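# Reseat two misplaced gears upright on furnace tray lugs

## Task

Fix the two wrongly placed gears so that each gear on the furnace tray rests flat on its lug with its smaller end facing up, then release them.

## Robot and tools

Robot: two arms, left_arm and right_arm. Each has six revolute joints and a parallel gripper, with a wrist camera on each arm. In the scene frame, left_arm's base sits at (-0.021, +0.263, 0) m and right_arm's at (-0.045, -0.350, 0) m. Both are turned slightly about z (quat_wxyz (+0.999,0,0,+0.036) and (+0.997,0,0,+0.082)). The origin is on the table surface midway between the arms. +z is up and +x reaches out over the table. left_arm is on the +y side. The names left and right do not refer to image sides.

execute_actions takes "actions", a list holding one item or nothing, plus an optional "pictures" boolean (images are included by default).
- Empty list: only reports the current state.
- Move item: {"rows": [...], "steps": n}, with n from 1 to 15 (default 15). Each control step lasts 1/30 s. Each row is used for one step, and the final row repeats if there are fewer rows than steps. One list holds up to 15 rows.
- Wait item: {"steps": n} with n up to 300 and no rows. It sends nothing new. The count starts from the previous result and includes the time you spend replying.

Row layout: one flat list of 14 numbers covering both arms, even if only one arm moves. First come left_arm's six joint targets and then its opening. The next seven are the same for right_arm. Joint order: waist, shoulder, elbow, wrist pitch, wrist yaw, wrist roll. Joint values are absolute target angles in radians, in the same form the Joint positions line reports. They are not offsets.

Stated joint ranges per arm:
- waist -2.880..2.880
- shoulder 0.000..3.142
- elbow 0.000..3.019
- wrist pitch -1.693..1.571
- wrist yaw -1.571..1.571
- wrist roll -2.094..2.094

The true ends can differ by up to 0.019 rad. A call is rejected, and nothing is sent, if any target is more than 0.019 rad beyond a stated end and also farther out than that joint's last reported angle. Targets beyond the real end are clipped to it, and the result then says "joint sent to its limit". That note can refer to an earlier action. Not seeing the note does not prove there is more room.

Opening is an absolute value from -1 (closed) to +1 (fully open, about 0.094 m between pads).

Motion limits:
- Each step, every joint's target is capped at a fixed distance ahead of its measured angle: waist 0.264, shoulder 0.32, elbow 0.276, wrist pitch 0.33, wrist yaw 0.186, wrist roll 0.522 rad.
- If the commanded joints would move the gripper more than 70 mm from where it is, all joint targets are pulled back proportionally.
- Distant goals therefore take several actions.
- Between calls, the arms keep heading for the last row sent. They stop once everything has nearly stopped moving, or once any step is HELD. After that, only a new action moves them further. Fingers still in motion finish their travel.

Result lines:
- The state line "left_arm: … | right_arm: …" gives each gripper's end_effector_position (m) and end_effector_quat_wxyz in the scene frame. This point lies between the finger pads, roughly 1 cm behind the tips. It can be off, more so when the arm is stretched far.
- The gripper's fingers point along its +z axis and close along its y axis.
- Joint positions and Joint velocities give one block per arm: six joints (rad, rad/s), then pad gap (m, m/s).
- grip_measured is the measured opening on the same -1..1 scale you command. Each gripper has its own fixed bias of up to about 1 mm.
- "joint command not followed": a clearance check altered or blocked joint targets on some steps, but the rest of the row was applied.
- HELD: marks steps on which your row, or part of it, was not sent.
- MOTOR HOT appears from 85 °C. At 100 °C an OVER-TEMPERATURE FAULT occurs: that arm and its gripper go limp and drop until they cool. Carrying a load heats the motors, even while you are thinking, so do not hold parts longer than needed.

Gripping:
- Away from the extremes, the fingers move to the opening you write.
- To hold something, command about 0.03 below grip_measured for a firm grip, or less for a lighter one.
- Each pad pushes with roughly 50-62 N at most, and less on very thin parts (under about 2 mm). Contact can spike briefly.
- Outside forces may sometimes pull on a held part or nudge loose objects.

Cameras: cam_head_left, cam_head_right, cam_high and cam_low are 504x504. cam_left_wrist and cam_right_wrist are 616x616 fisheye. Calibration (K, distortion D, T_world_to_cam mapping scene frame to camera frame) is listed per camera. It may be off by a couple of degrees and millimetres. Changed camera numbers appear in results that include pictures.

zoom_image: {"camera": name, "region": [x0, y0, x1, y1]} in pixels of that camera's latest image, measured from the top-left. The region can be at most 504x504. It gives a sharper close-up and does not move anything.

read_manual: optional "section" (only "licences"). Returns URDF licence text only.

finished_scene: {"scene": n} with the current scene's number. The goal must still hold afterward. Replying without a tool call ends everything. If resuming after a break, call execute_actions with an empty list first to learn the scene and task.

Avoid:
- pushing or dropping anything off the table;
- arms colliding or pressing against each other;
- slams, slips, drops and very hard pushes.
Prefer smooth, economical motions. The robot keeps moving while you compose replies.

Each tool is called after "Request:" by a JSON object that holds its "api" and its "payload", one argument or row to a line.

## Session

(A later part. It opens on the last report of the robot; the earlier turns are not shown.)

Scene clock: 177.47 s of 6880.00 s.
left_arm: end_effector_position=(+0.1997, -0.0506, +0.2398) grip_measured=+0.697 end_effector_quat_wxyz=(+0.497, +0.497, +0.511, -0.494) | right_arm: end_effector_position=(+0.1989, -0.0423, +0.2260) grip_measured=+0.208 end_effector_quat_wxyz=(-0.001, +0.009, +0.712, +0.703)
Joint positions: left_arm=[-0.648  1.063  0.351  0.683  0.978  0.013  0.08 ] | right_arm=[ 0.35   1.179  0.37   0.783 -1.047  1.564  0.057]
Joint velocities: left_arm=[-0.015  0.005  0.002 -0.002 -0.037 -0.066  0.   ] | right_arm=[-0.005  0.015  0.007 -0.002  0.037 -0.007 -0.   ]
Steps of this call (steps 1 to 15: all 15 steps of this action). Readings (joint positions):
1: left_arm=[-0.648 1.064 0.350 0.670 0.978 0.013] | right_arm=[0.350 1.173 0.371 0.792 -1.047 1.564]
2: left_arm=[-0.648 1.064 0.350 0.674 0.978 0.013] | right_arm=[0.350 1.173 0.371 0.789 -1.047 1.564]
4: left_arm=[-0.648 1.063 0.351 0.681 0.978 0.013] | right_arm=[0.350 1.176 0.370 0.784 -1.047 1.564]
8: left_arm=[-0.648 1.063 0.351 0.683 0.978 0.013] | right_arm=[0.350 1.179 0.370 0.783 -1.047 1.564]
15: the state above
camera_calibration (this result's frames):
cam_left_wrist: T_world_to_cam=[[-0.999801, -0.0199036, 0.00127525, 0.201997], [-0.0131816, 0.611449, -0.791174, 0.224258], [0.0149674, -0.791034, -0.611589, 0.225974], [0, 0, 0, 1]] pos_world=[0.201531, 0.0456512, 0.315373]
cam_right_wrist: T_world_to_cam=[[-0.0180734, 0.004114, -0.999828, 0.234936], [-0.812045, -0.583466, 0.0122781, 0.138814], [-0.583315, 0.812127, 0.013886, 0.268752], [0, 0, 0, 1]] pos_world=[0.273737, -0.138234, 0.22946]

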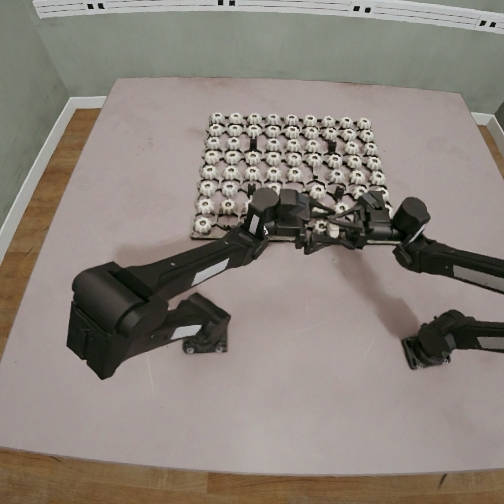

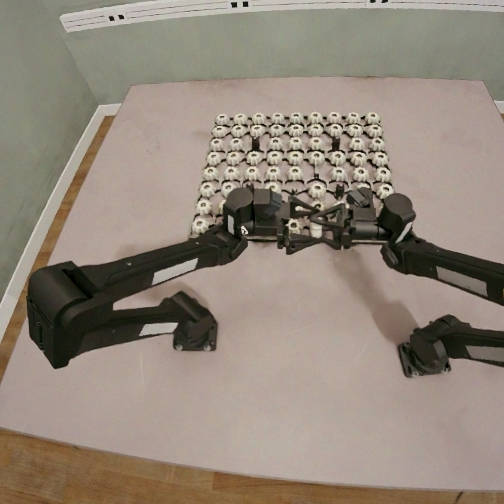

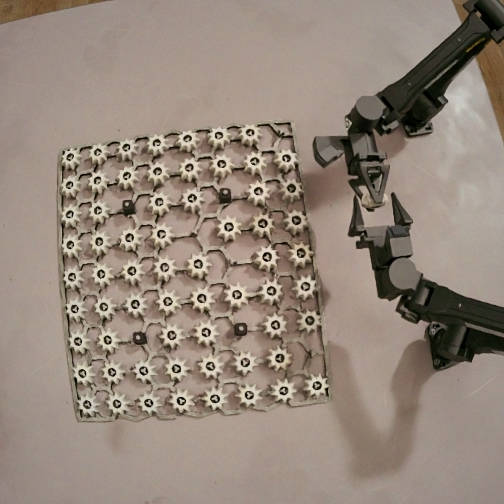

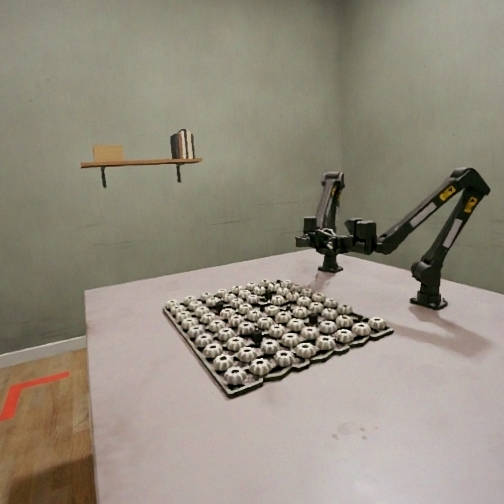

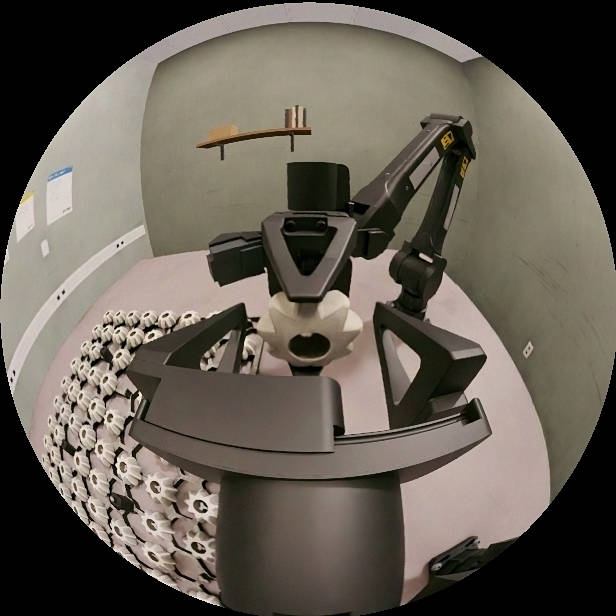

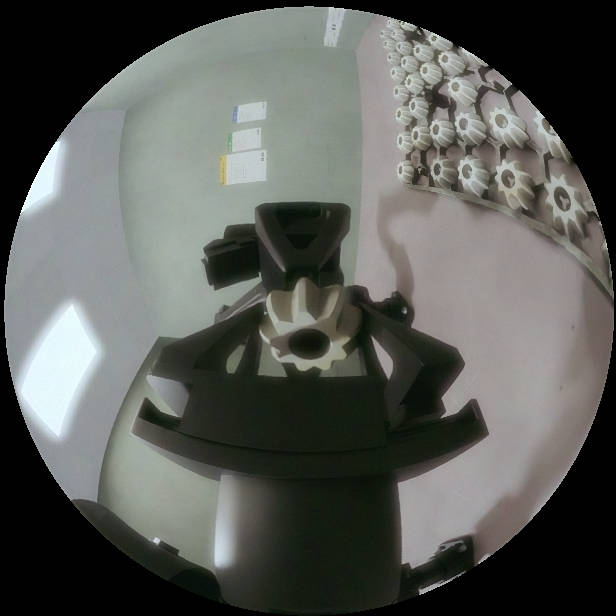

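Request:
{"api": "execute_actions", "payload": {
  "actions": [
    {"rows":[[-0.40,0.95,0.33,0.65,1.23,0,0.7,0.14,1.08,0.34,0.78,-1.273,1.57,0.0]],"steps":12}
  ],
  "pictures": false
}}

Request:
{"api": "execute_actions", "payload": {
  "actions": [
    {"rows":[[0.7,0.95,0.35,0.65,1.0,0,0.7,0.14,1.08,0.34,0.78,-1.273,1.57,0.0]]}
  ],
  "pictures": false
}}

Request:
{"api": "execute_actions", "payload": {
  "actions": [
    {"rows":[[0.7,0.95,0.35,0.65,1.0,0,0.7,0.35,1.45,1.25,-0.6,-0.4,1.57,0.0]]}
  ],
  "pictures": false
}}

Request:
{"api": "execute_actions", "payload": {
  "actions": [
    {"steps":20}
  ],
  "pictures": false
}}

Request:
{"api": "execute_actions", "payload": {
  "actions": [
    {"rows":[[0.7,0.95,0.35,0.65,1.0,0,0.7,0.437,1.95,1.80,-1.30,0,1.57,0.0]]}
  ],
  "pictures": false
}}

Request:
{"api": "execute_actions", "payload": {
  "actions": [
    {"steps":15}
  ],
  "pictures": false
}}

Request:
{"api": "execute_actions", "payload": {
  "actions": [
    {"rows":[[0.7,0.95,0.35,0.65,1.0,0,0.7,0.437,2.045,1.84,-1.30,0,1.57,0.0]]}
  ],
  "pictures": false
}}

Request:
{"api": "execute_actions", "payload": {
  "actions": [
    {"steps":20}
  ]
}}

Scene clock: 195.77 s of 6880.00 s.
left_arm: end_effector_position=(+0.2119, +0.0151, +0.2660) grip_measured=+0.698 end_effector_quat_wxyz=(+0.525, +0.505, +0.486, -0.483) | right_arm: end_effector_position=(+0.1996, -0.1043, +0.2334) grip_measured=+0.208 end_effector_quat_wxyz=(+0.008, -0.005, +0.706, +0.708)
Joint positions: left_arm=[-0.392  0.94   0.335  0.657  1.228  0.012  0.08 ] | right_arm=[ 0.133  1.089  0.32   0.78  -1.271  1.564  0.057]
Joint velocities: left_arm=[-0.063 -0.005  0.002  0.002 -0.007  0.022  0.001] | right_arm=[ 0.063 -0.015  0.002 -0.002 -0.022 -0.081 -0.   ]
Steps of this call (steps 1 to 15: the robot went on to your last target; steps 16 to 90: nothing new was sent; then 14.90 s passed at rest; steps 91 to 102: all 12 steps of this action). Readings (joint positions):
91: left_arm=[-0.626 1.058 0.350 0.677 1.068 0.012] | right_arm=[0.329 1.176 0.369 0.781 -1.128 1.564]
92: left_arm=[-0.572 1.040 0.346 0.667 1.160 0.012] | right_arm=[0.286 1.163 0.361 0.781 -1.219 1.564]
94: left_arm=[-0.445 0.990 0.336 0.658 1.217 0.012] | right_arm=[0.184 1.124 0.332 0.781 -1.265 1.564]
98: left_arm=[-0.376 0.940 0.335 0.658 1.226 0.012] | right_arm=[0.117 1.089 0.320 0.781 -1.267 1.564]
102: the state above

Scene clock: 196.27 s of 6880.00 s.
left_arm: end_effector_position=(+0.3225, +0.3857, +0.2669) grip_measured=+0.698 end_effector_quat_wxyz=(+0.713, +0.104, +0.690, -0.069) | right_arm: end_effector_position=(+0.1989, -0.1038, +0.2334) grip_measured=+0.208 end_effector_quat_wxyz=(+0.007, -0.006, +0.706, +0.708)
Joint positions: left_arm=[0.677 0.942 0.335 0.656 0.996 0.012 0.08 ] | right_arm=[ 0.135  1.089  0.32   0.78  -1.272  1.564  0.057]
Joint velocities: left_arm=[ 1.509 -0.015 -0.002 -0.002 -0.037  0.022  0.   ] | right_arm=[-0.005  0.005 -0.002  0.012 -0.022 -0.081  0.   ]
Steps of this call (steps 1 to 15: all 15 steps of this action). Readings (joint positions):
1: left_arm=[-0.380 0.940 0.335 0.657 1.169 0.012] | right_arm=[0.134 1.089 0.320 0.780 -1.271 1.564]
2: left_arm=[-0.336 0.940 0.335 0.657 1.100 0.012] | right_arm=[0.135 1.089 0.320 0.780 -1.272 1.564]
4: left_arm=[-0.201 0.941 0.335 0.656 1.030 0.012] | right_arm=[0.135 1.089 0.320 0.780 -1.272 1.564]
8: left_arm=[0.121 0.942 0.335 0.656 1.003 0.012] | right_arm=[0.135 1.089 0.320 0.780 -1.272 1.564]
15: the state above

Scene clock: 196.77 s of 6880.00 s.
left_arm: end_effector_position=(+0.3189, +0.3950, +0.2669) grip_measured=+0.698 end_effector_quat_wxyz=(+0.714, +0.095, +0.691, -0.060) | right_arm: end_effector_position=(+0.3765, -0.0296, +0.1058) grip_measured=+0.208 end_effector_quat_wxyz=(-0.006, +0.399, +0.833, +0.382)
Joint positions: left_arm=[0.705 0.942 0.335 0.656 0.998 0.012 0.08 ] | right_arm=[ 0.353  1.525  0.889 -0.253 -0.426  1.563  0.057]
Joint velocities: left_arm=[-0.005 -0.005 -0.002  0.002 -0.095 -0.051 -0.   ] | right_arm=[-0.005 -0.005  0.862 -1.77   0.315  0.037 -0.   ]
Steps of this call (steps 1 to 15: all 15 steps of this action). Readings (joint positions):
1: left_arm=[0.716 0.942 0.335 0.656 0.996 0.012] | right_arm=[0.146 1.098 0.327 0.750 -1.233 1.563]
2: left_arm=[0.732 0.942 0.335 0.656 0.996 0.012] | right_arm=[0.174 1.126 0.351 0.689 -1.176 1.563]
4: left_arm=[0.728 0.942 0.335 0.656 0.996 0.012] | right_arm=[0.241 1.230 0.424 0.565 -1.061 1.563]
8: left_arm=[0.706 0.942 0.335 0.656 0.998 0.012] | right_arm=[0.337 1.441 0.629 0.230 -0.756 1.563]
15: the state above

Scene clock: 197.43 s of 6880.00 s.
left_arm: end_effector_position=(+0.3189, +0.3950, +0.2669) grip_measured=+0.698 end_effector_quat_wxyz=(+0.714, +0.095, +0.691, -0.060) | right_arm: end_effector_position=(+0.4090, -0.0161, +0.2001) grip_measured=+0.208 end_effector_quat_wxyz=(-0.007, +0.412, +0.837, +0.360)
Joint positions: left_arm=[0.705 0.942 0.335 0.656 0.998 0.012 0.08 ] | right_arm=[ 0.353  1.496  1.159 -0.596 -0.399  1.563  0.057]
Joint velocities: left_arm=[-0.005  0.005  0.007 -0.002 -0.007  0.022 -0.001] | right_arm=[-0.015 -0.093  0.139 -0.042  0.037  0.037  0.001]
Steps of this call (steps 1 to 20: the robot went on to your last target). Readings (joint positions):
1: left_arm=[0.705 0.942 0.335 0.656 0.998 0.012] | right_arm=[0.353 1.525 0.919 -0.313 -0.416 1.563]
2: left_arm=[0.705 0.942 0.335 0.656 0.998 0.012] | right_arm=[0.353 1.525 0.946 -0.368 -0.410 1.563]
4: left_arm=[0.705 0.942 0.335 0.656 0.998 0.012] | right_arm=[0.353 1.525 0.993 -0.442 -0.404 1.563]
8: left_arm=[0.705 0.942 0.335 0.656 0.998 0.012] | right_arm=[0.353 1.525 1.064 -0.527 -0.399 1.563]
20: the state above

Scene clock: 197.93 s of 6880.00 s.
left_arm: end_effector_position=(+0.3189, +0.3950, +0.2669) grip_measured=+0.698 end_effector_quat_wxyz=(+0.714, +0.095, +0.691, -0.060) | right_arm: end_effector_position=(+0.4554, -0.0044, +0.0590) grip_measured=+0.208 end_effector_quat_wxyz=(-0.013, +0.461, +0.887, -0.021)
Joint positions: left_arm=[0.705 0.942 0.335 0.656 0.998 0.012 0.08 ] | right_arm=[ 0.441  2.063  1.722 -1.28  -0.004  1.563  0.057]
Joint velocities: left_arm=[ 0.015 -0.015 -0.002 -0.017  0.051 -0.007 -0.001] | right_arm=[-0.005 -0.044 -0.002 -0.1    0.007 -0.022 -0.001]
Steps of this call (steps 1 to 15: all 15 steps of this action). Readings (joint positions):
1: left_arm=[0.705 0.942 0.335 0.656 0.998 0.012] | right_arm=[0.359 1.508 1.180 -0.640 -0.345 1.563]
2: left_arm=[0.705 0.942 0.335 0.656 0.998 0.012] | right_arm=[0.368 1.536 1.229 -0.721 -0.271 1.563]
4: left_arm=[0.705 0.942 0.335 0.656 0.998 0.012] | right_arm=[0.391 1.640 1.347 -0.875 -0.129 1.563]
8: left_arm=[0.705 0.942 0.335 0.656 0.998 0.012] | right_arm=[0.423 1.923 1.641 -1.207 -0.005 1.563]
15: the state above

Scene clock: 198.43 s of 6880.00 s.
left_arm: end_effector_position=(+0.3189, +0.3950, +0.2669) grip_measured=+0.698 end_effector_quat_wxyz=(+0.714, +0.095, +0.691, -0.060) | right_arm: end_effector_position=(+0.4599, -0.0019, +0.1083) grip_measured=+0.208 end_effector_quat_wxyz=(+0.006, +0.462, +0.887, +0.013)
Joint positions: left_arm=[0.705 0.942 0.335 0.656 0.998 0.012 0.08 ] | right_arm=[ 0.44   1.986  1.734 -1.29  -0.002  1.563  0.057]
Joint velocities: left_arm=[-0.015  0.005  0.012 -0.017 -0.051 -0.022  0.   ] | right_arm=[-0.005 -0.034  0.012  0.007 -0.037 -0.007 -0.   ]
Steps of this call (steps 1 to 15: the robot went on to your last target). Readings (joint positions):
1: left_arm=[0.705 0.942 0.335 0.656 0.998 0.012] | right_arm=[0.441 2.060 1.722 -1.281 -0.003 1.563]
2: left_arm=[0.705 0.942 0.335 0.656 0.998 0.012] | right_arm=[0.440 2.055 1.722 -1.282 -0.003 1.563]
4: left_arm=[0.705 0.942 0.335 0.656 0.998 0.012] | right_arm=[0.440 2.043 1.722 -1.284 -0.003 1.563]
8: left_arm=[0.705 0.942 0.335 0.656 0.998 0.012] | right_arm=[0.440 2.015 1.722 -1.287 -0.003 1.563]
15: the state above

Scene clock: 198.93 s of 6880.00 s.
left_arm: end_effector_position=(+0.3189, +0.3950, +0.2669) grip_measured=+0.698 end_effector_quat_wxyz=(+0.714, +0.095, +0.691, -0.060) | right_arm: end_effector_position=(+0.4701, +0.0052, +0.0713) grip_measured=+0.208 end_effector_quat_wxyz=(-0.006, +0.462, +0.887, -0.008)
Joint positions: left_arm=[0.705 0.942 0.335 0.656 0.998 0.012 0.08 ] | right_arm=[ 0.44   2.079  1.784 -1.296 -0.002  1.563  0.057]
Joint velocities: left_arm=[-0.005 -0.005 -0.007 -0.002  0.037 -0.022 -0.001] | right_arm=[-0.005 -0.005  0.012 -0.002  0.022 -0.022 -0.001]
Steps of this call (steps 1 to 15: all 15 steps of this action). Readings (joint positions):
1: left_arm=[0.705 0.942 0.335 0.656 0.998 0.012] | right_arm=[0.440 1.990 1.739 -1.292 -0.002 1.563]
2: left_arm=[0.705 0.942 0.335 0.656 0.998 0.012] | right_arm=[0.440 1.998 1.753 -1.296 -0.002 1.563]
4: left_arm=[0.705 0.942 0.335 0.656 0.998 0.012] | right_arm=[0.440 2.021 1.777 -1.296 -0.002 1.563]
8: left_arm=[0.705 0.942 0.335 0.656 0.998 0.012] | right_arm=[0.440 2.058 1.784 -1.296 -0.002 1.563]
15: the state above

Scene clock: 199.60 s of 6880.00 s.
left_arm: end_effector_position=(+0.3189, +0.3950, +0.2669) grip_measured=+0.698 end_effector_quat_wxyz=(+0.714, +0.095, +0.691, -0.060) | right_arm: end_effector_position=(+0.4701, +0.0052, +0.0713) grip_measured=+0.208 end_effector_quat_wxyz=(-0.006, +0.462, +0.887, -0.008)
Joint positions: left_arm=[0.705 0.942 0.335 0.656 0.998 0.012 0.08 ] | right_arm=[ 0.44   2.079  1.784 -1.296 -0.002  1.563  0.057]
Joint velocities: left_arm=[ 0.005  0.005 -0.002 -0.007  0.007  0.051 -0.001] | right_arm=[-0.005 -0.005 -0.017  0.002 -0.037 -0.037  0.001]
Steps of this call (steps 1 to 15: the robot went on to your last target; steps 16 to 20: nothing new was sent). Readings (joint positions):
1: left_arm=[0.705 0.942 0.335 0.656 0.998 0.012] | right_arm=[0.440 2.079 1.784 -1.296 -0.002 1.563]
2: left_arm=[0.705 0.942 0.335 0.656 0.998 0.012] | right_arm=[0.440 2.079 1.784 -1.296 -0.002 1.563]
4: left_arm=[0.705 0.942 0.335 0.656 0.998 0.012] | right_arm=[0.440 2.079 1.784 -1.296 -0.002 1.563]
8: left_arm=[0.705 0.942 0.335 0.656 0.998 0.012] | right_arm=[0.440 2.079 1.784 -1.296 -0.002 1.563]
20: the state above
All arms were judged still, so your last target was given up. Only a new action makes them travel on or press farther. Fingers that are still opening or closing keep moving.
camera_calibration (this result's frames):
cam_left_wrist: T_world_to_cam=[[-0.214222, -0.974759, -0.062878, 0.473748], [-0.552643, 0.174029, -0.815046, 0.326023], [0.805416, -0.139852, -0.575975, 0.0744984], [0, 0, 0, 1]] pos_world=[0.221659, 0.415471, 0.338421]
cam_right_wrist: T_world_to_cam=[[-0.82063, -0.571451, 0.00327646, 0.393732], [-0.457983, 0.661092, 0.594313, 0.174246], [-0.341787, 0.48621, -0.804227, 0.336928], [0, 0, 0, 1]] pos_world=[0.518068, -0.0540119, 0.166119]

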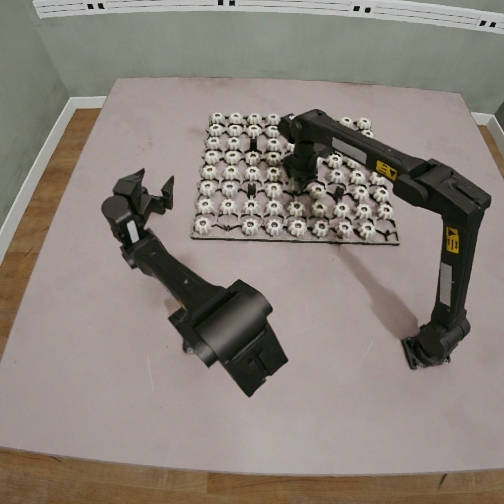

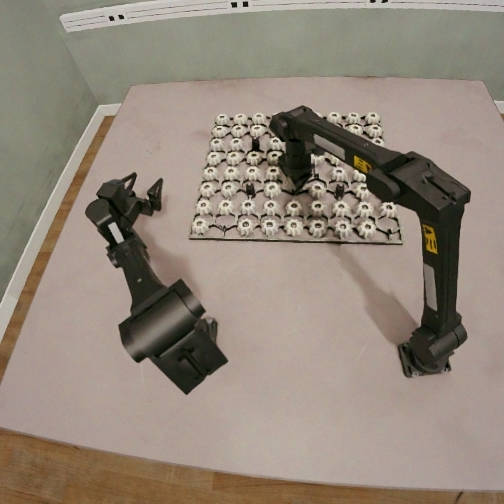

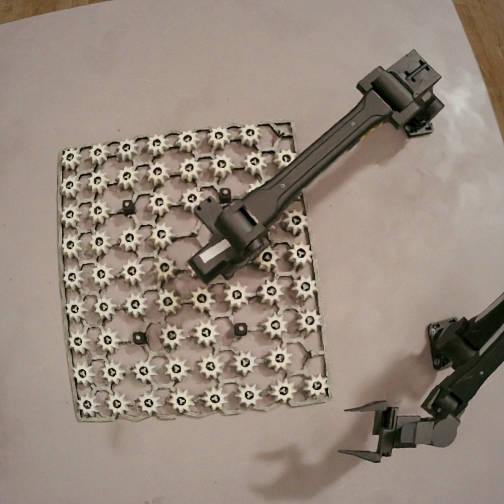

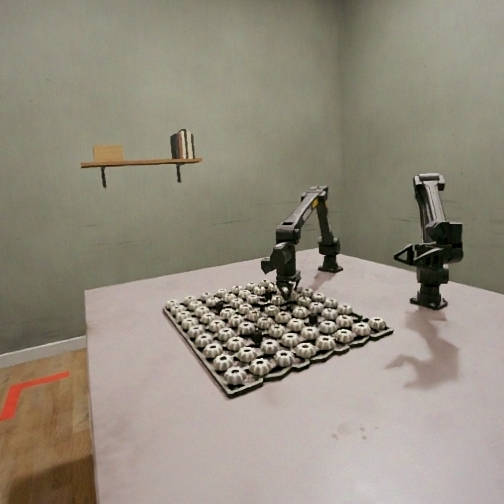

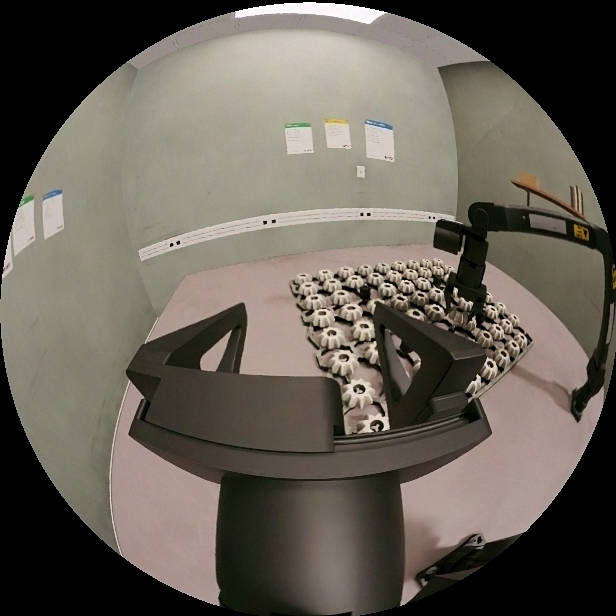

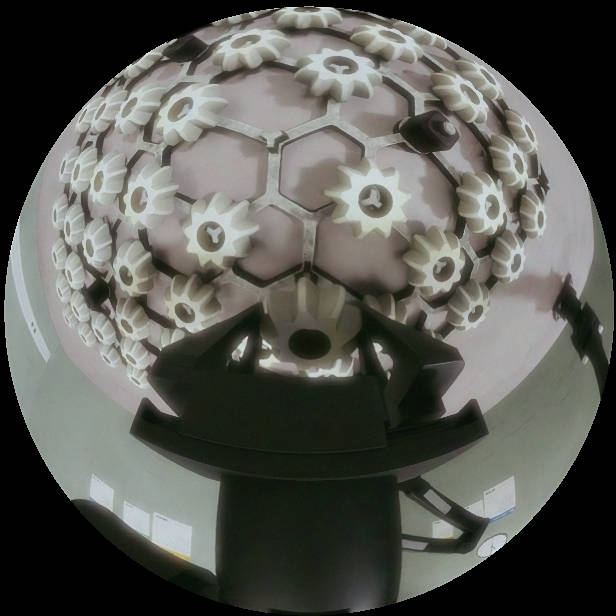

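Request:
{"api": "execute_actions", "payload": {
  "actions": [
    {"rows":[[0.7,0.95,0.35,0.65,1.0,0,0.7,0.44,2.085,1.735,-1.205,-0.012,1.57,0.0]]}
  ],
  "pictures": false
}}

Request:
{"api": "execute_actions", "payload": {
  "actions": [
    {"rows":[[0.7,0.95,0.35,0.65,1.0,0,0.7,0.44,2.11,1.707,-1.15,-0.012,1.57,0.0]]}
  ]
}}

Scene clock: 228.53 s of 6880.00 s.
left_arm: end_effector_position=(+0.3189, +0.3950, +0.2669) grip_measured=+0.698 end_effector_quat_wxyz=(+0.714, +0.095, +0.691, -0.060) | right_arm: end_effector_position=(+0.4657, +0.0047, +0.0414) grip_measured=+0.208 end_effector_quat_wxyz=(-0.010, +0.461, +0.887, -0.004)
Joint positions: left_arm=[0.705 0.942 0.335 0.656 0.998 0.012 0.08 ] | right_arm=[ 0.441  2.094  1.726 -1.219 -0.013  1.563  0.057]
Joint velocities: left_arm=[-0.005 -0.005 -0.002  0.007  0.007 -0.081 -0.001] | right_arm=[-0.005  0.005  0.002 -0.012 -0.007  0.037 -0.   ]
Steps of this call (steps 1 to 90: nothing new was sent; then 25.43 s passed at rest; steps 91 to 105: all 15 steps of this action). Readings (joint positions):
91: left_arm=[0.705 0.942 0.335 0.656 0.998 0.012] | right_arm=[0.440 2.079 1.775 -1.281 -0.005 1.563]
92: left_arm=[0.705 0.942 0.335 0.656 0.998 0.012] | right_arm=[0.440 2.077 1.762 -1.256 -0.008 1.563]
94: left_arm=[0.705 0.942 0.335 0.656 0.998 0.012] | right_arm=[0.440 2.080 1.741 -1.227 -0.009 1.563]
98: left_arm=[0.705 0.942 0.335 0.656 0.998 0.012] | right_arm=[0.441 2.094 1.726 -1.220 -0.012 1.563]
105: the state above

Scene clock: 229.03 s of 6880.00 s.
left_arm: end_effector_position=(+0.3189, +0.3950, +0.2669) grip_measured=+0.698 end_effector_quat_wxyz=(+0.714, +0.095, +0.691, -0.060) | right_arm: end_effector_position=(+0.4724, +0.0052, +0.0309) grip_measured=+0.208 end_effector_quat_wxyz=(+0.000, +0.463, +0.886, +0.008)
Joint positions: left_arm=[0.705 0.942 0.335 0.656 0.998 0.012 0.08 ] | right_arm=[ 0.437  2.1    1.706 -1.163 -0.007  1.563  0.057]
Joint velocities: left_arm=[-0.005  0.005 -0.002  0.007 -0.007  0.022 -0.001] | right_arm=[-0.044  0.093 -0.042  0.056  0.095 -0.007  0.   ]
Steps of this call (steps 1 to 15: all 15 steps of this action). Readings (joint positions):
1: left_arm=[0.705 0.942 0.335 0.656 0.998 0.012] | right_arm=[0.441 2.094 1.722 -1.212 -0.013 1.563]
2: left_arm=[0.705 0.942 0.335 0.656 0.998 0.012] | right_arm=[0.441 2.092 1.719 -1.200 -0.013 1.563]
4: left_arm=[0.705 0.942 0.335 0.656 0.998 0.012] | right_arm=[0.441 2.092 1.716 -1.188 -0.013 1.563]
8: left_arm=[0.705 0.942 0.335 0.656 0.998 0.012] | right_arm=[0.441 2.092 1.714 -1.182 -0.013 1.563]
15: the state above
camera_calibration (this result's frames):
cam_left_wrist: T_world_to_cam=[[-0.214222, -0.974759, -0.062878, 0.473748], [-0.552643, 0.174029, -0.815046, 0.326023], [0.805416, -0.139852, -0.575975, 0.0744984], [0, 0, 0, 1]] pos_world=[0.221659, 0.415471, 0.338421]
cam_right_wrist: T_world_to_cam=[[-0.82223, -0.568285, -0.031454, 0.397488], [-0.471107, 0.648535, 0.59788, 0.205455], [-0.319367, 0.506413, -0.800968, 0.294435], [0, 0, 0, 1]] pos_world=[0.517651, -0.0564635, 0.125498]

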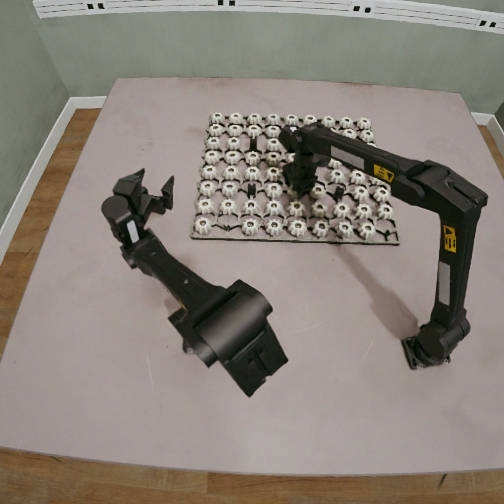

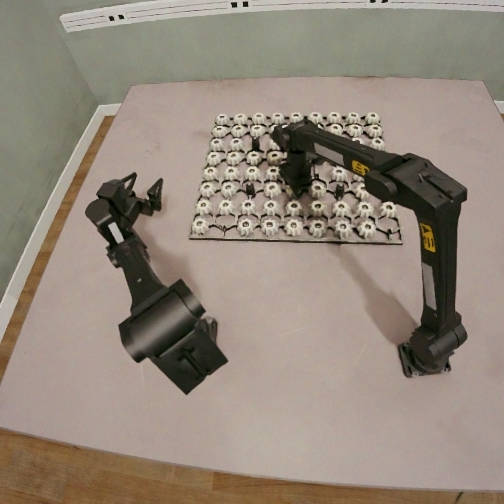

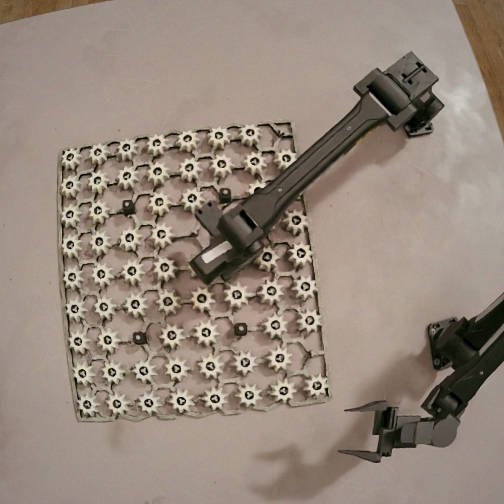

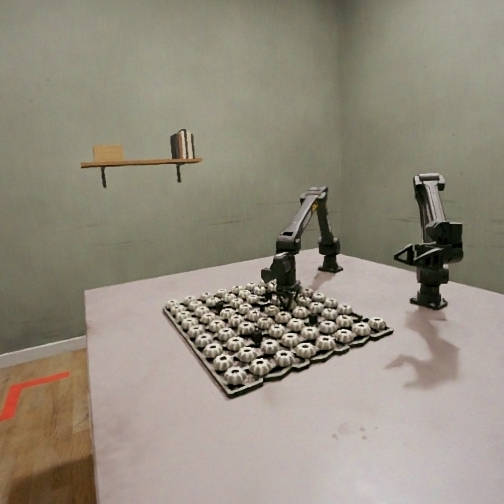

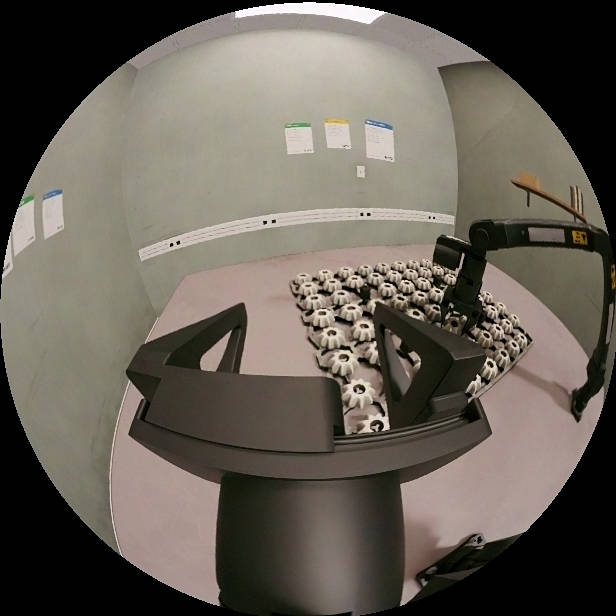

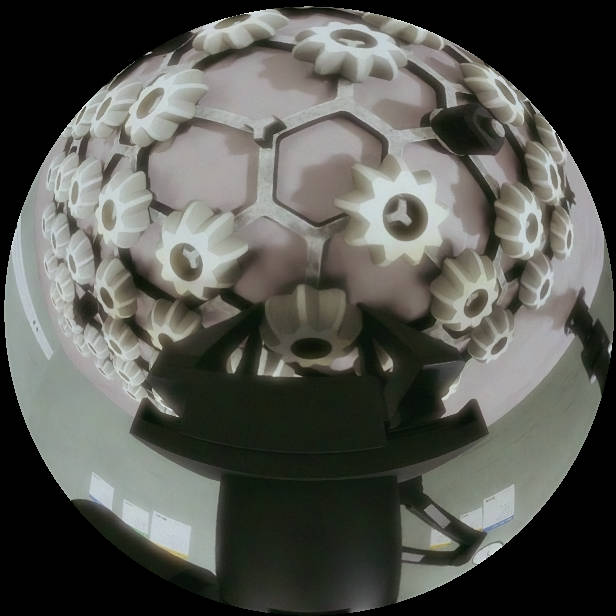

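Request:
{"api": "execute_actions", "payload": {
  "actions": [
    {"rows":[[0.7,0.95,0.35,0.65,1.0,0,0.7,0.435,2.12,1.70,-1.15,0.02,1.57,0.0]]}
  ]
}}

Scene clock: 245.43 s of 6880.00 s.
left_arm: end_effector_position=(+0.3189, +0.3950, +0.2669) grip_measured=+0.698 end_effector_quat_wxyz=(+0.714, +0.095, +0.691, -0.060) | right_arm: end_effector_position=(+0.4735, +0.0020, +0.0234) grip_measured=+0.208 end_effector_quat_wxyz=(+0.007, +0.463, +0.886, -0.000)
Joint positions: left_arm=[0.705 0.942 0.335 0.656 0.998 0.012 0.08 ] | right_arm=[ 0.437  2.111  1.704 -1.158  0.013  1.563  0.057]
Joint velocities: left_arm=[-0.024 -0.005  0.007  0.002  0.007  0.051 -0.002] | right_arm=[-0.005 -0.005 -0.007  0.002  0.022 -0.066 -0.   ]
Steps of this call (steps 1 to 30: the robot went on to your last target; steps 31 to 90: nothing new was sent; then 12.90 s passed at rest; steps 91 to 105: all 15 steps of this action). Readings (joint positions):
91: left_arm=[0.705 0.942 0.335 0.656 0.998 0.012] | right_arm=[0.434 2.111 1.704 -1.158 -0.001 1.563]
92: left_arm=[0.705 0.942 0.335 0.656 0.998 0.012] | right_arm=[0.435 2.111 1.704 -1.158 0.005 1.563]
94: left_arm=[0.705 0.942 0.335 0.656 0.998 0.012] | right_arm=[0.437 2.111 1.704 -1.158 0.012 1.563]
98: left_arm=[0.705 0.942 0.335 0.656 0.998 0.012] | right_arm=[0.437 2.111 1.704 -1.158 0.013 1.563]
105: the state above
camera_calibration (this result's frames):
cam_left_wrist: T_world_to_cam=[[-0.214222, -0.974759, -0.062878, 0.473748], [-0.552643, 0.174029, -0.815046, 0.326023], [0.805416, -0.139852, -0.575975, 0.0744984], [0, 0, 0, 1]] pos_world=[0.221659, 0.415471, 0.338421]
cam_right_wrist: T_world_to_cam=[[-0.822011, -0.569008, -0.0229738, 0.396111], [-0.473874, 0.66109, 0.581725, 0.214169], [-0.315818, 0.489071, -0.813061, 0.28903], [0, 0, 0, 1]] pos_world=[0.518378, -0.0575505, 0.119512]

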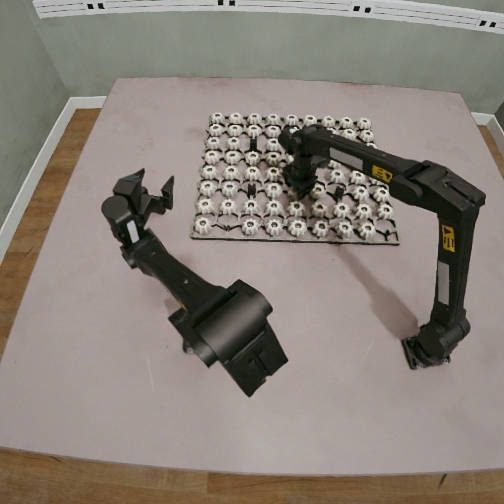

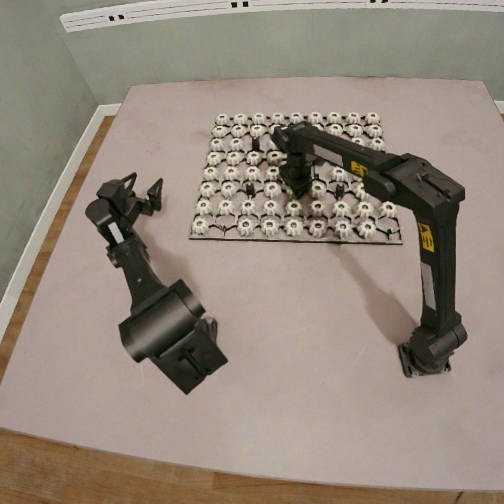

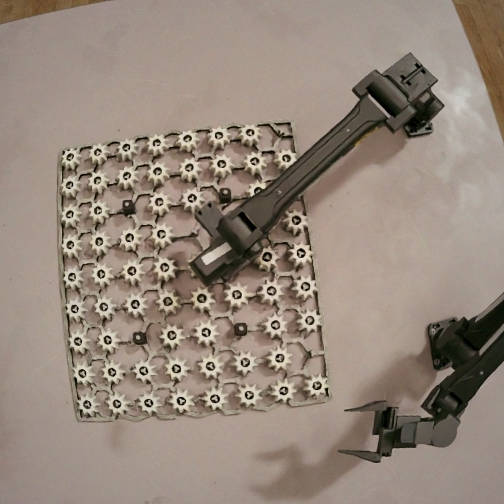

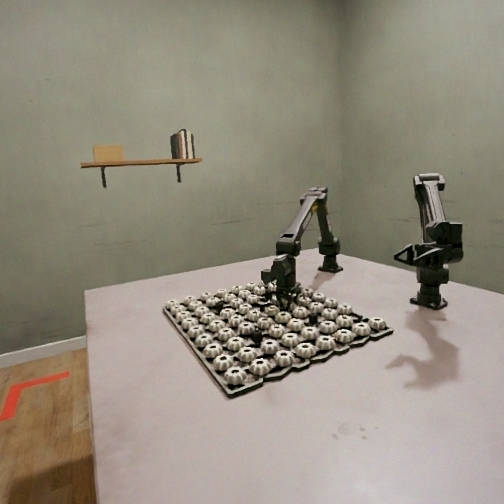

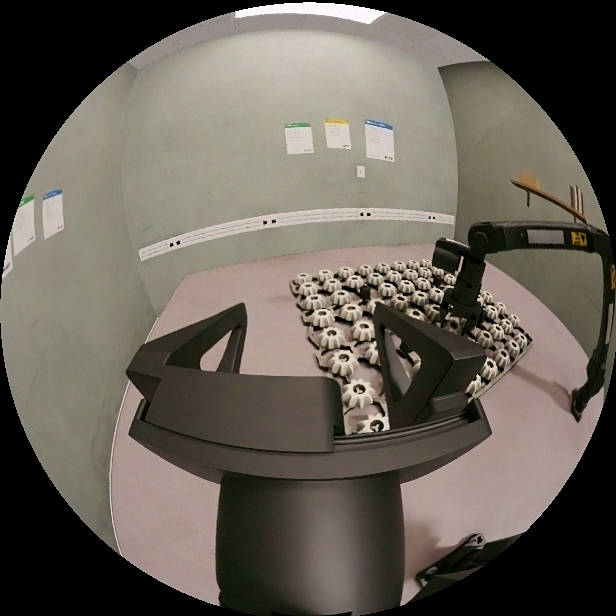

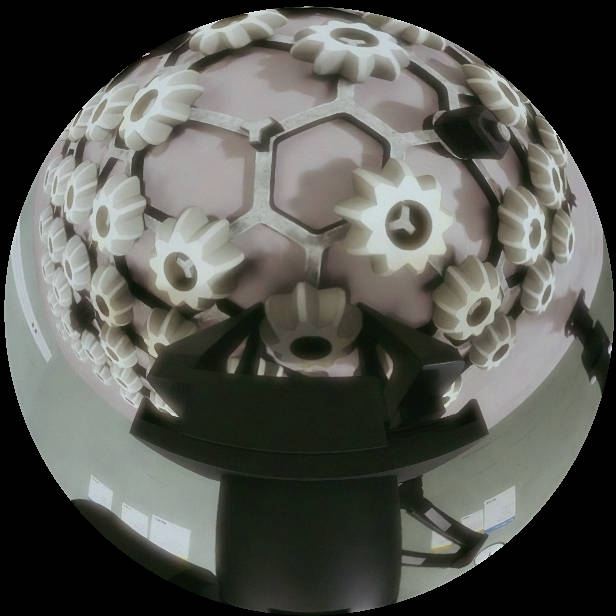

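Request:
{"api": "execute_actions", "payload": {
  "actions": [
    {"rows":[[0.7,0.95,0.35,0.65,1.0,0,0.7,0.437,2.111,1.704,-1.158,0.013,1.57,0.42]],"steps":10}
  ],
  "pictures": false
}}

Request:
{"api": "execute_actions", "payload": {
  "actions": [
    {"rows":[[0.7,0.95,0.35,0.65,1.0,0,0.7,0.437,2.0,1.84,-1.33,0.013,1.57,0.42]]}
  ],
  "pictures": false
}}

Request:
{"api": "execute_actions", "payload": {
  "actions": [
    {"rows":[[0.7,0.95,0.35,0.65,1.0,0,0.7,0.8,1.3,1.05,-1.2,0.013,1.57,0.42]]}
  ],
  "pictures": false
}}

Request:
{"api": "execute_actions", "payload": {
  "actions": [
    {"steps":30}
  ]
}}

Request:
{"api": "zoom_image", "payload": {
  "camera": "cam_high",
  "region": [50, 110, 340, 420]
}}

Scene clock: 258.57 s of 6880.00 s.
left_arm: end_effector_position=(+0.3189, +0.3950, +0.2669) grip_measured=+0.698 end_effector_quat_wxyz=(+0.714, +0.095, +0.691, -0.060) | right_arm: end_effector_position=(+0.4731, +0.0018, +0.0230) grip_measured=+0.418 end_effector_quat_wxyz=(+0.007, +0.463, +0.886, -0.001)
Joint positions: left_arm=[0.705 0.942 0.335 0.656 0.998 0.012 0.08 ] | right_arm=[ 0.437  2.111  1.703 -1.158  0.013  1.563  0.067]
Joint velocities: left_arm=[-0.005 -0.005  0.007 -0.002  0.051 -0.022  0.   ] | right_arm=[-0.005 -0.005  0.012  0.007 -0.022  0.007 -0.   ]
Steps of this call (steps 1 to 15: the robot went on to your last target; steps 16 to 90: nothing new was sent; then 9.80 s passed at rest; steps 91 to 100: all 10 steps of this action). Readings (joint positions):
91: left_arm=[0.705 0.942 0.335 0.656 0.998 0.012] | right_arm=[0.437 2.111 1.704 -1.158 0.013 1.563]
92: left_arm=[0.705 0.942 0.335 0.656 0.998 0.012] | right_arm=[0.437 2.111 1.704 -1.158 0.013 1.563]
94: left_arm=[0.705 0.942 0.335 0.656 0.998 0.012] | right_arm=[0.437 2.111 1.703 -1.158 0.013 1.563]
98: left_arm=[0.705 0.942 0.335 0.656 0.998 0.012] | right_arm=[0.437 2.111 1.703 -1.158 0.013 1.563]
100: the state above

Scene clock: 259.07 s of 6880.00 s.
left_arm: end_effector_position=(+0.3189, +0.3950, +0.2669) grip_measured=+0.698 end_effector_quat_wxyz=(+0.714, +0.095, +0.691, -0.060) | right_arm: end_effector_position=(+0.4733, +0.0019, +0.1194) grip_measured=+0.419 end_effector_quat_wxyz=(+0.015, +0.463, +0.886, +0.015)
Joint positions: left_arm=[0.705 0.942 0.335 0.656 0.998 0.012 0.08 ] | right_arm=[ 0.437  2.006  1.795 -1.317  0.013  1.563  0.067]
Joint velocities: left_arm=[-0.024  0.005 -0.012 -0.007 -0.051  0.051 -0.001] | right_arm=[ 0.005 -0.171  0.085  0.007 -0.051  0.007  0.   ]
Steps of this call (steps 1 to 15: all 15 steps of this action). Readings (joint positions):
1: left_arm=[0.705 0.942 0.335 0.656 0.998 0.012] | right_arm=[0.437 2.110 1.707 -1.173 0.013 1.563]
2: left_arm=[0.705 0.942 0.335 0.656 0.998 0.012] | right_arm=[0.437 2.110 1.715 -1.193 0.013 1.563]
4: left_arm=[0.705 0.942 0.335 0.656 0.998 0.012] | right_arm=[0.437 2.103 1.733 -1.230 0.013 1.563]
8: left_arm=[0.705 0.942 0.335 0.656 0.998 0.012] | right_arm=[0.437 2.069 1.754 -1.290 0.013 1.563]
15: the state above

Scene clock: 259.57 s of 6880.00 s.
left_arm: end_effector_position=(+0.3189, +0.3950, +0.2669) grip_measured=+0.698 end_effector_quat_wxyz=(+0.714, +0.095, +0.691, -0.060) | right_arm: end_effector_position=(+0.1962, -0.0066, +0.1526) grip_measured=+0.419 end_effector_quat_wxyz=(+0.012, +0.295, +0.955, +0.019)
Joint positions: left_arm=[0.705 0.942 0.335 0.656 0.998 0.012 0.08 ] | right_arm=[ 0.801  1.454  1.145 -1.217  0.012  1.563  0.067]
Joint velocities: left_arm=[ 0.015 -0.005 -0.017  0.002 -0.037  0.037 -0.   ] | right_arm=[ 0.62  -1.91  -1.697  0.125 -0.022  0.007  0.001]
Steps of this call (steps 1 to 15: all 15 steps of this action). Readings (joint positions):
1: left_arm=[0.705 0.942 0.335 0.656 0.998 0.012] | right_arm=[0.442 1.993 1.783 -1.306 0.014 1.563]
2: left_arm=[0.705 0.942 0.335 0.656 0.998 0.012] | right_arm=[0.448 1.970 1.750 -1.290 0.015 1.563]
4: left_arm=[0.705 0.942 0.335 0.656 0.998 0.012] | right_arm=[0.478 1.915 1.674 -1.275 0.015 1.563]
8: left_arm=[0.705 0.942 0.335 0.656 0.998 0.012] | right_arm=[0.582 1.791 1.516 -1.254 0.015 1.563]
15: the state above

Scene clock: 260.57 s of 6880.00 s.
left_arm: end_effector_position=(+0.3189, +0.3950, +0.2669) grip_measured=+0.698 end_effector_quat_wxyz=(+0.714, +0.095, +0.691, -0.060) | right_arm: end_effector_position=(+0.1713, -0.0411, +0.1660) grip_measured=+0.419 end_effector_quat_wxyz=(+0.018, +0.294, +0.955, +0.039)
Joint positions: left_arm=[0.705 0.942 0.335 0.656 0.998 0.012 0.08 ] | right_arm=[ 0.803  1.307  1.035 -1.213  0.011  1.563  0.067]
Joint velocities: left_arm=[-0.005 -0.015 -0.017  0.012  0.007  0.022  0.   ] | right_arm=[ 0.005 -0.005 -0.002  0.002 -0.007 -0.022 -0.   ]
Steps of this call (steps 1 to 30: the robot went on to your last target). Readings (joint positions):
1: left_arm=[0.705 0.942 0.335 0.656 0.998 0.012] | right_arm=[0.818 1.392 1.092 -1.216 0.011 1.563]
2: left_arm=[0.705 0.942 0.335 0.656 0.998 0.012] | right_arm=[0.828 1.338 1.054 -1.216 0.010 1.563]
4: left_arm=[0.705 0.942 0.335 0.656 0.998 0.012] | right_arm=[0.826 1.268 1.032 -1.216 0.010 1.563]
8: left_arm=[0.705 0.942 0.335 0.656 0.998 0.012] | right_arm=[0.806 1.251 1.035 -1.214 0.011 1.563]
30: the state above
All arms were judged still, so your last target was given up. Only a new action makes them travel on or press farther. Fingers that are still opening or closing keep moving.
camera_calibration (this result's frames):
cam_left_wrist: T_world_to_cam=[[-0.214222, -0.974759, -0.062878, 0.473748], [-0.552643, 0.174029, -0.815046, 0.326023], [0.805416, -0.139852, -0.575975, 0.0744984], [0, 0, 0, 1]] pos_world=[0.221659, 0.415471, 0.338421]
cam_right_wrist: T_world_to_cam=[[-0.56194, -0.820941, -0.101393, 0.0845699], [-0.703766, 0.410082, 0.580126, 0.0458646], [-0.43467, 0.397353, -0.808191, 0.34645], [0, 0, 0, 1]] pos_world=[0.230392, -0.0870442, 0.261965]

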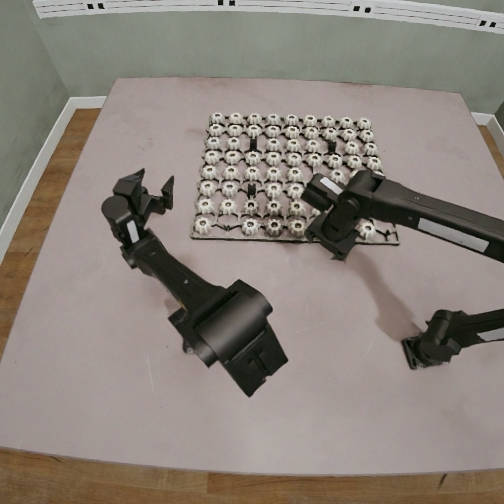

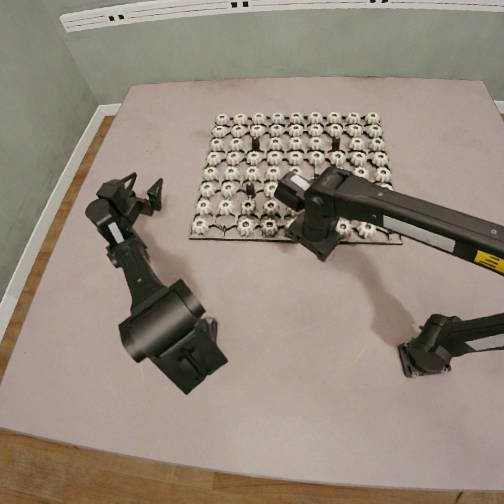

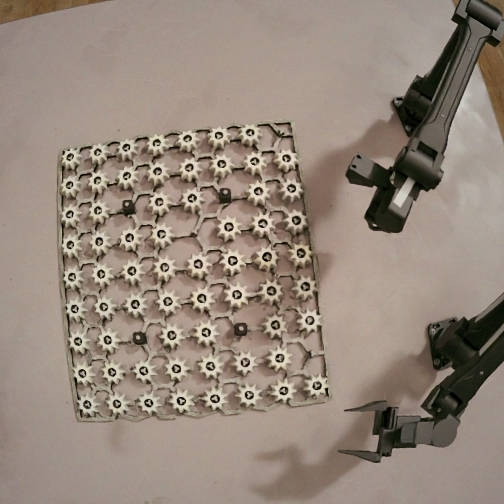

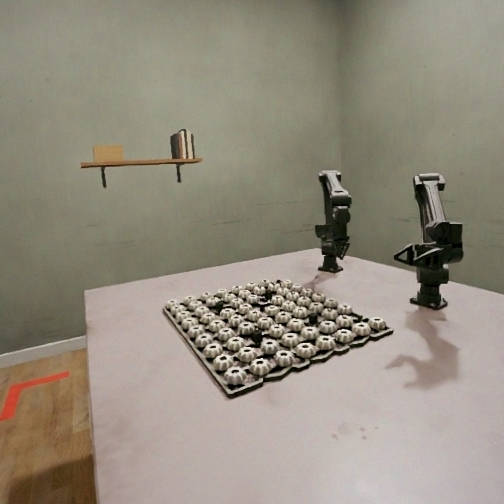

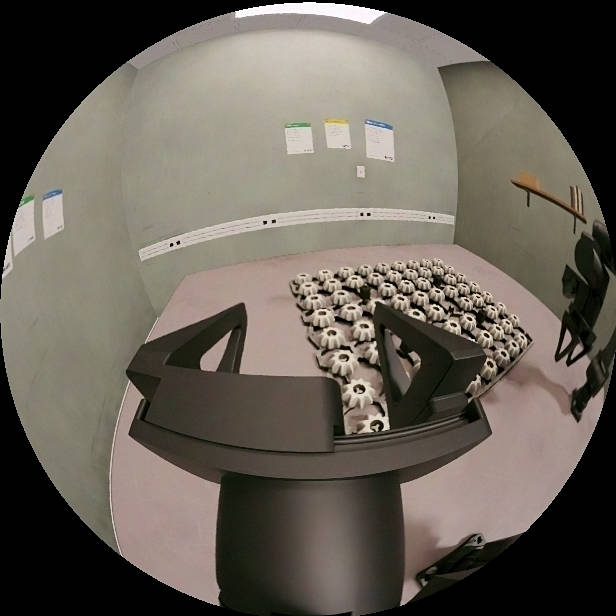

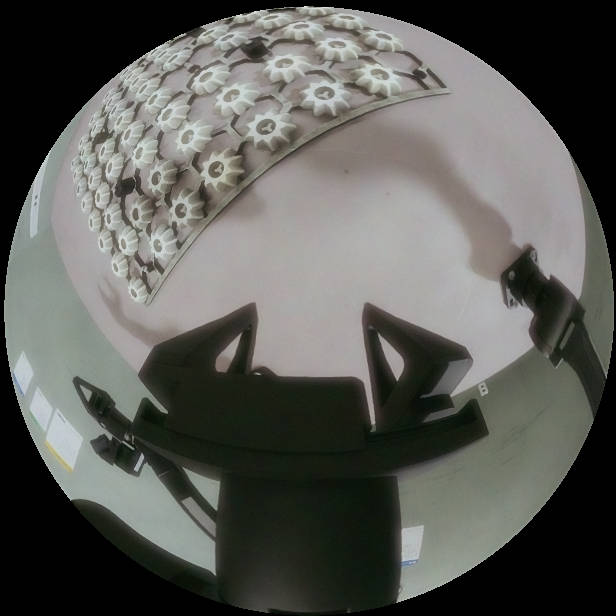

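Region (50, 110, 340, 420) of cam_high's 504x504 image, scaled by 1.626, with more detail than that image has; it fills the left 471 columns of this view, and the rest is white.

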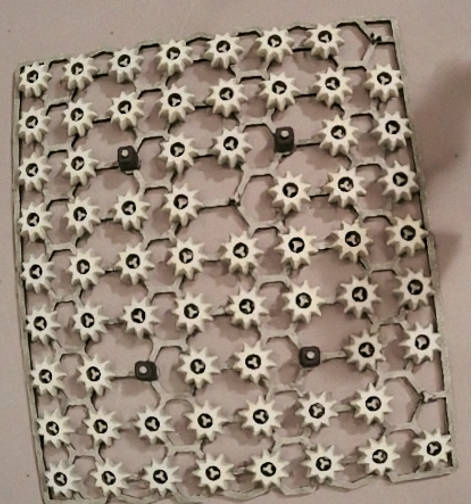

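Request:
{"api": "finished_scene", "payload": {
  "scene": 2
}}

The scene is finished: the task was done.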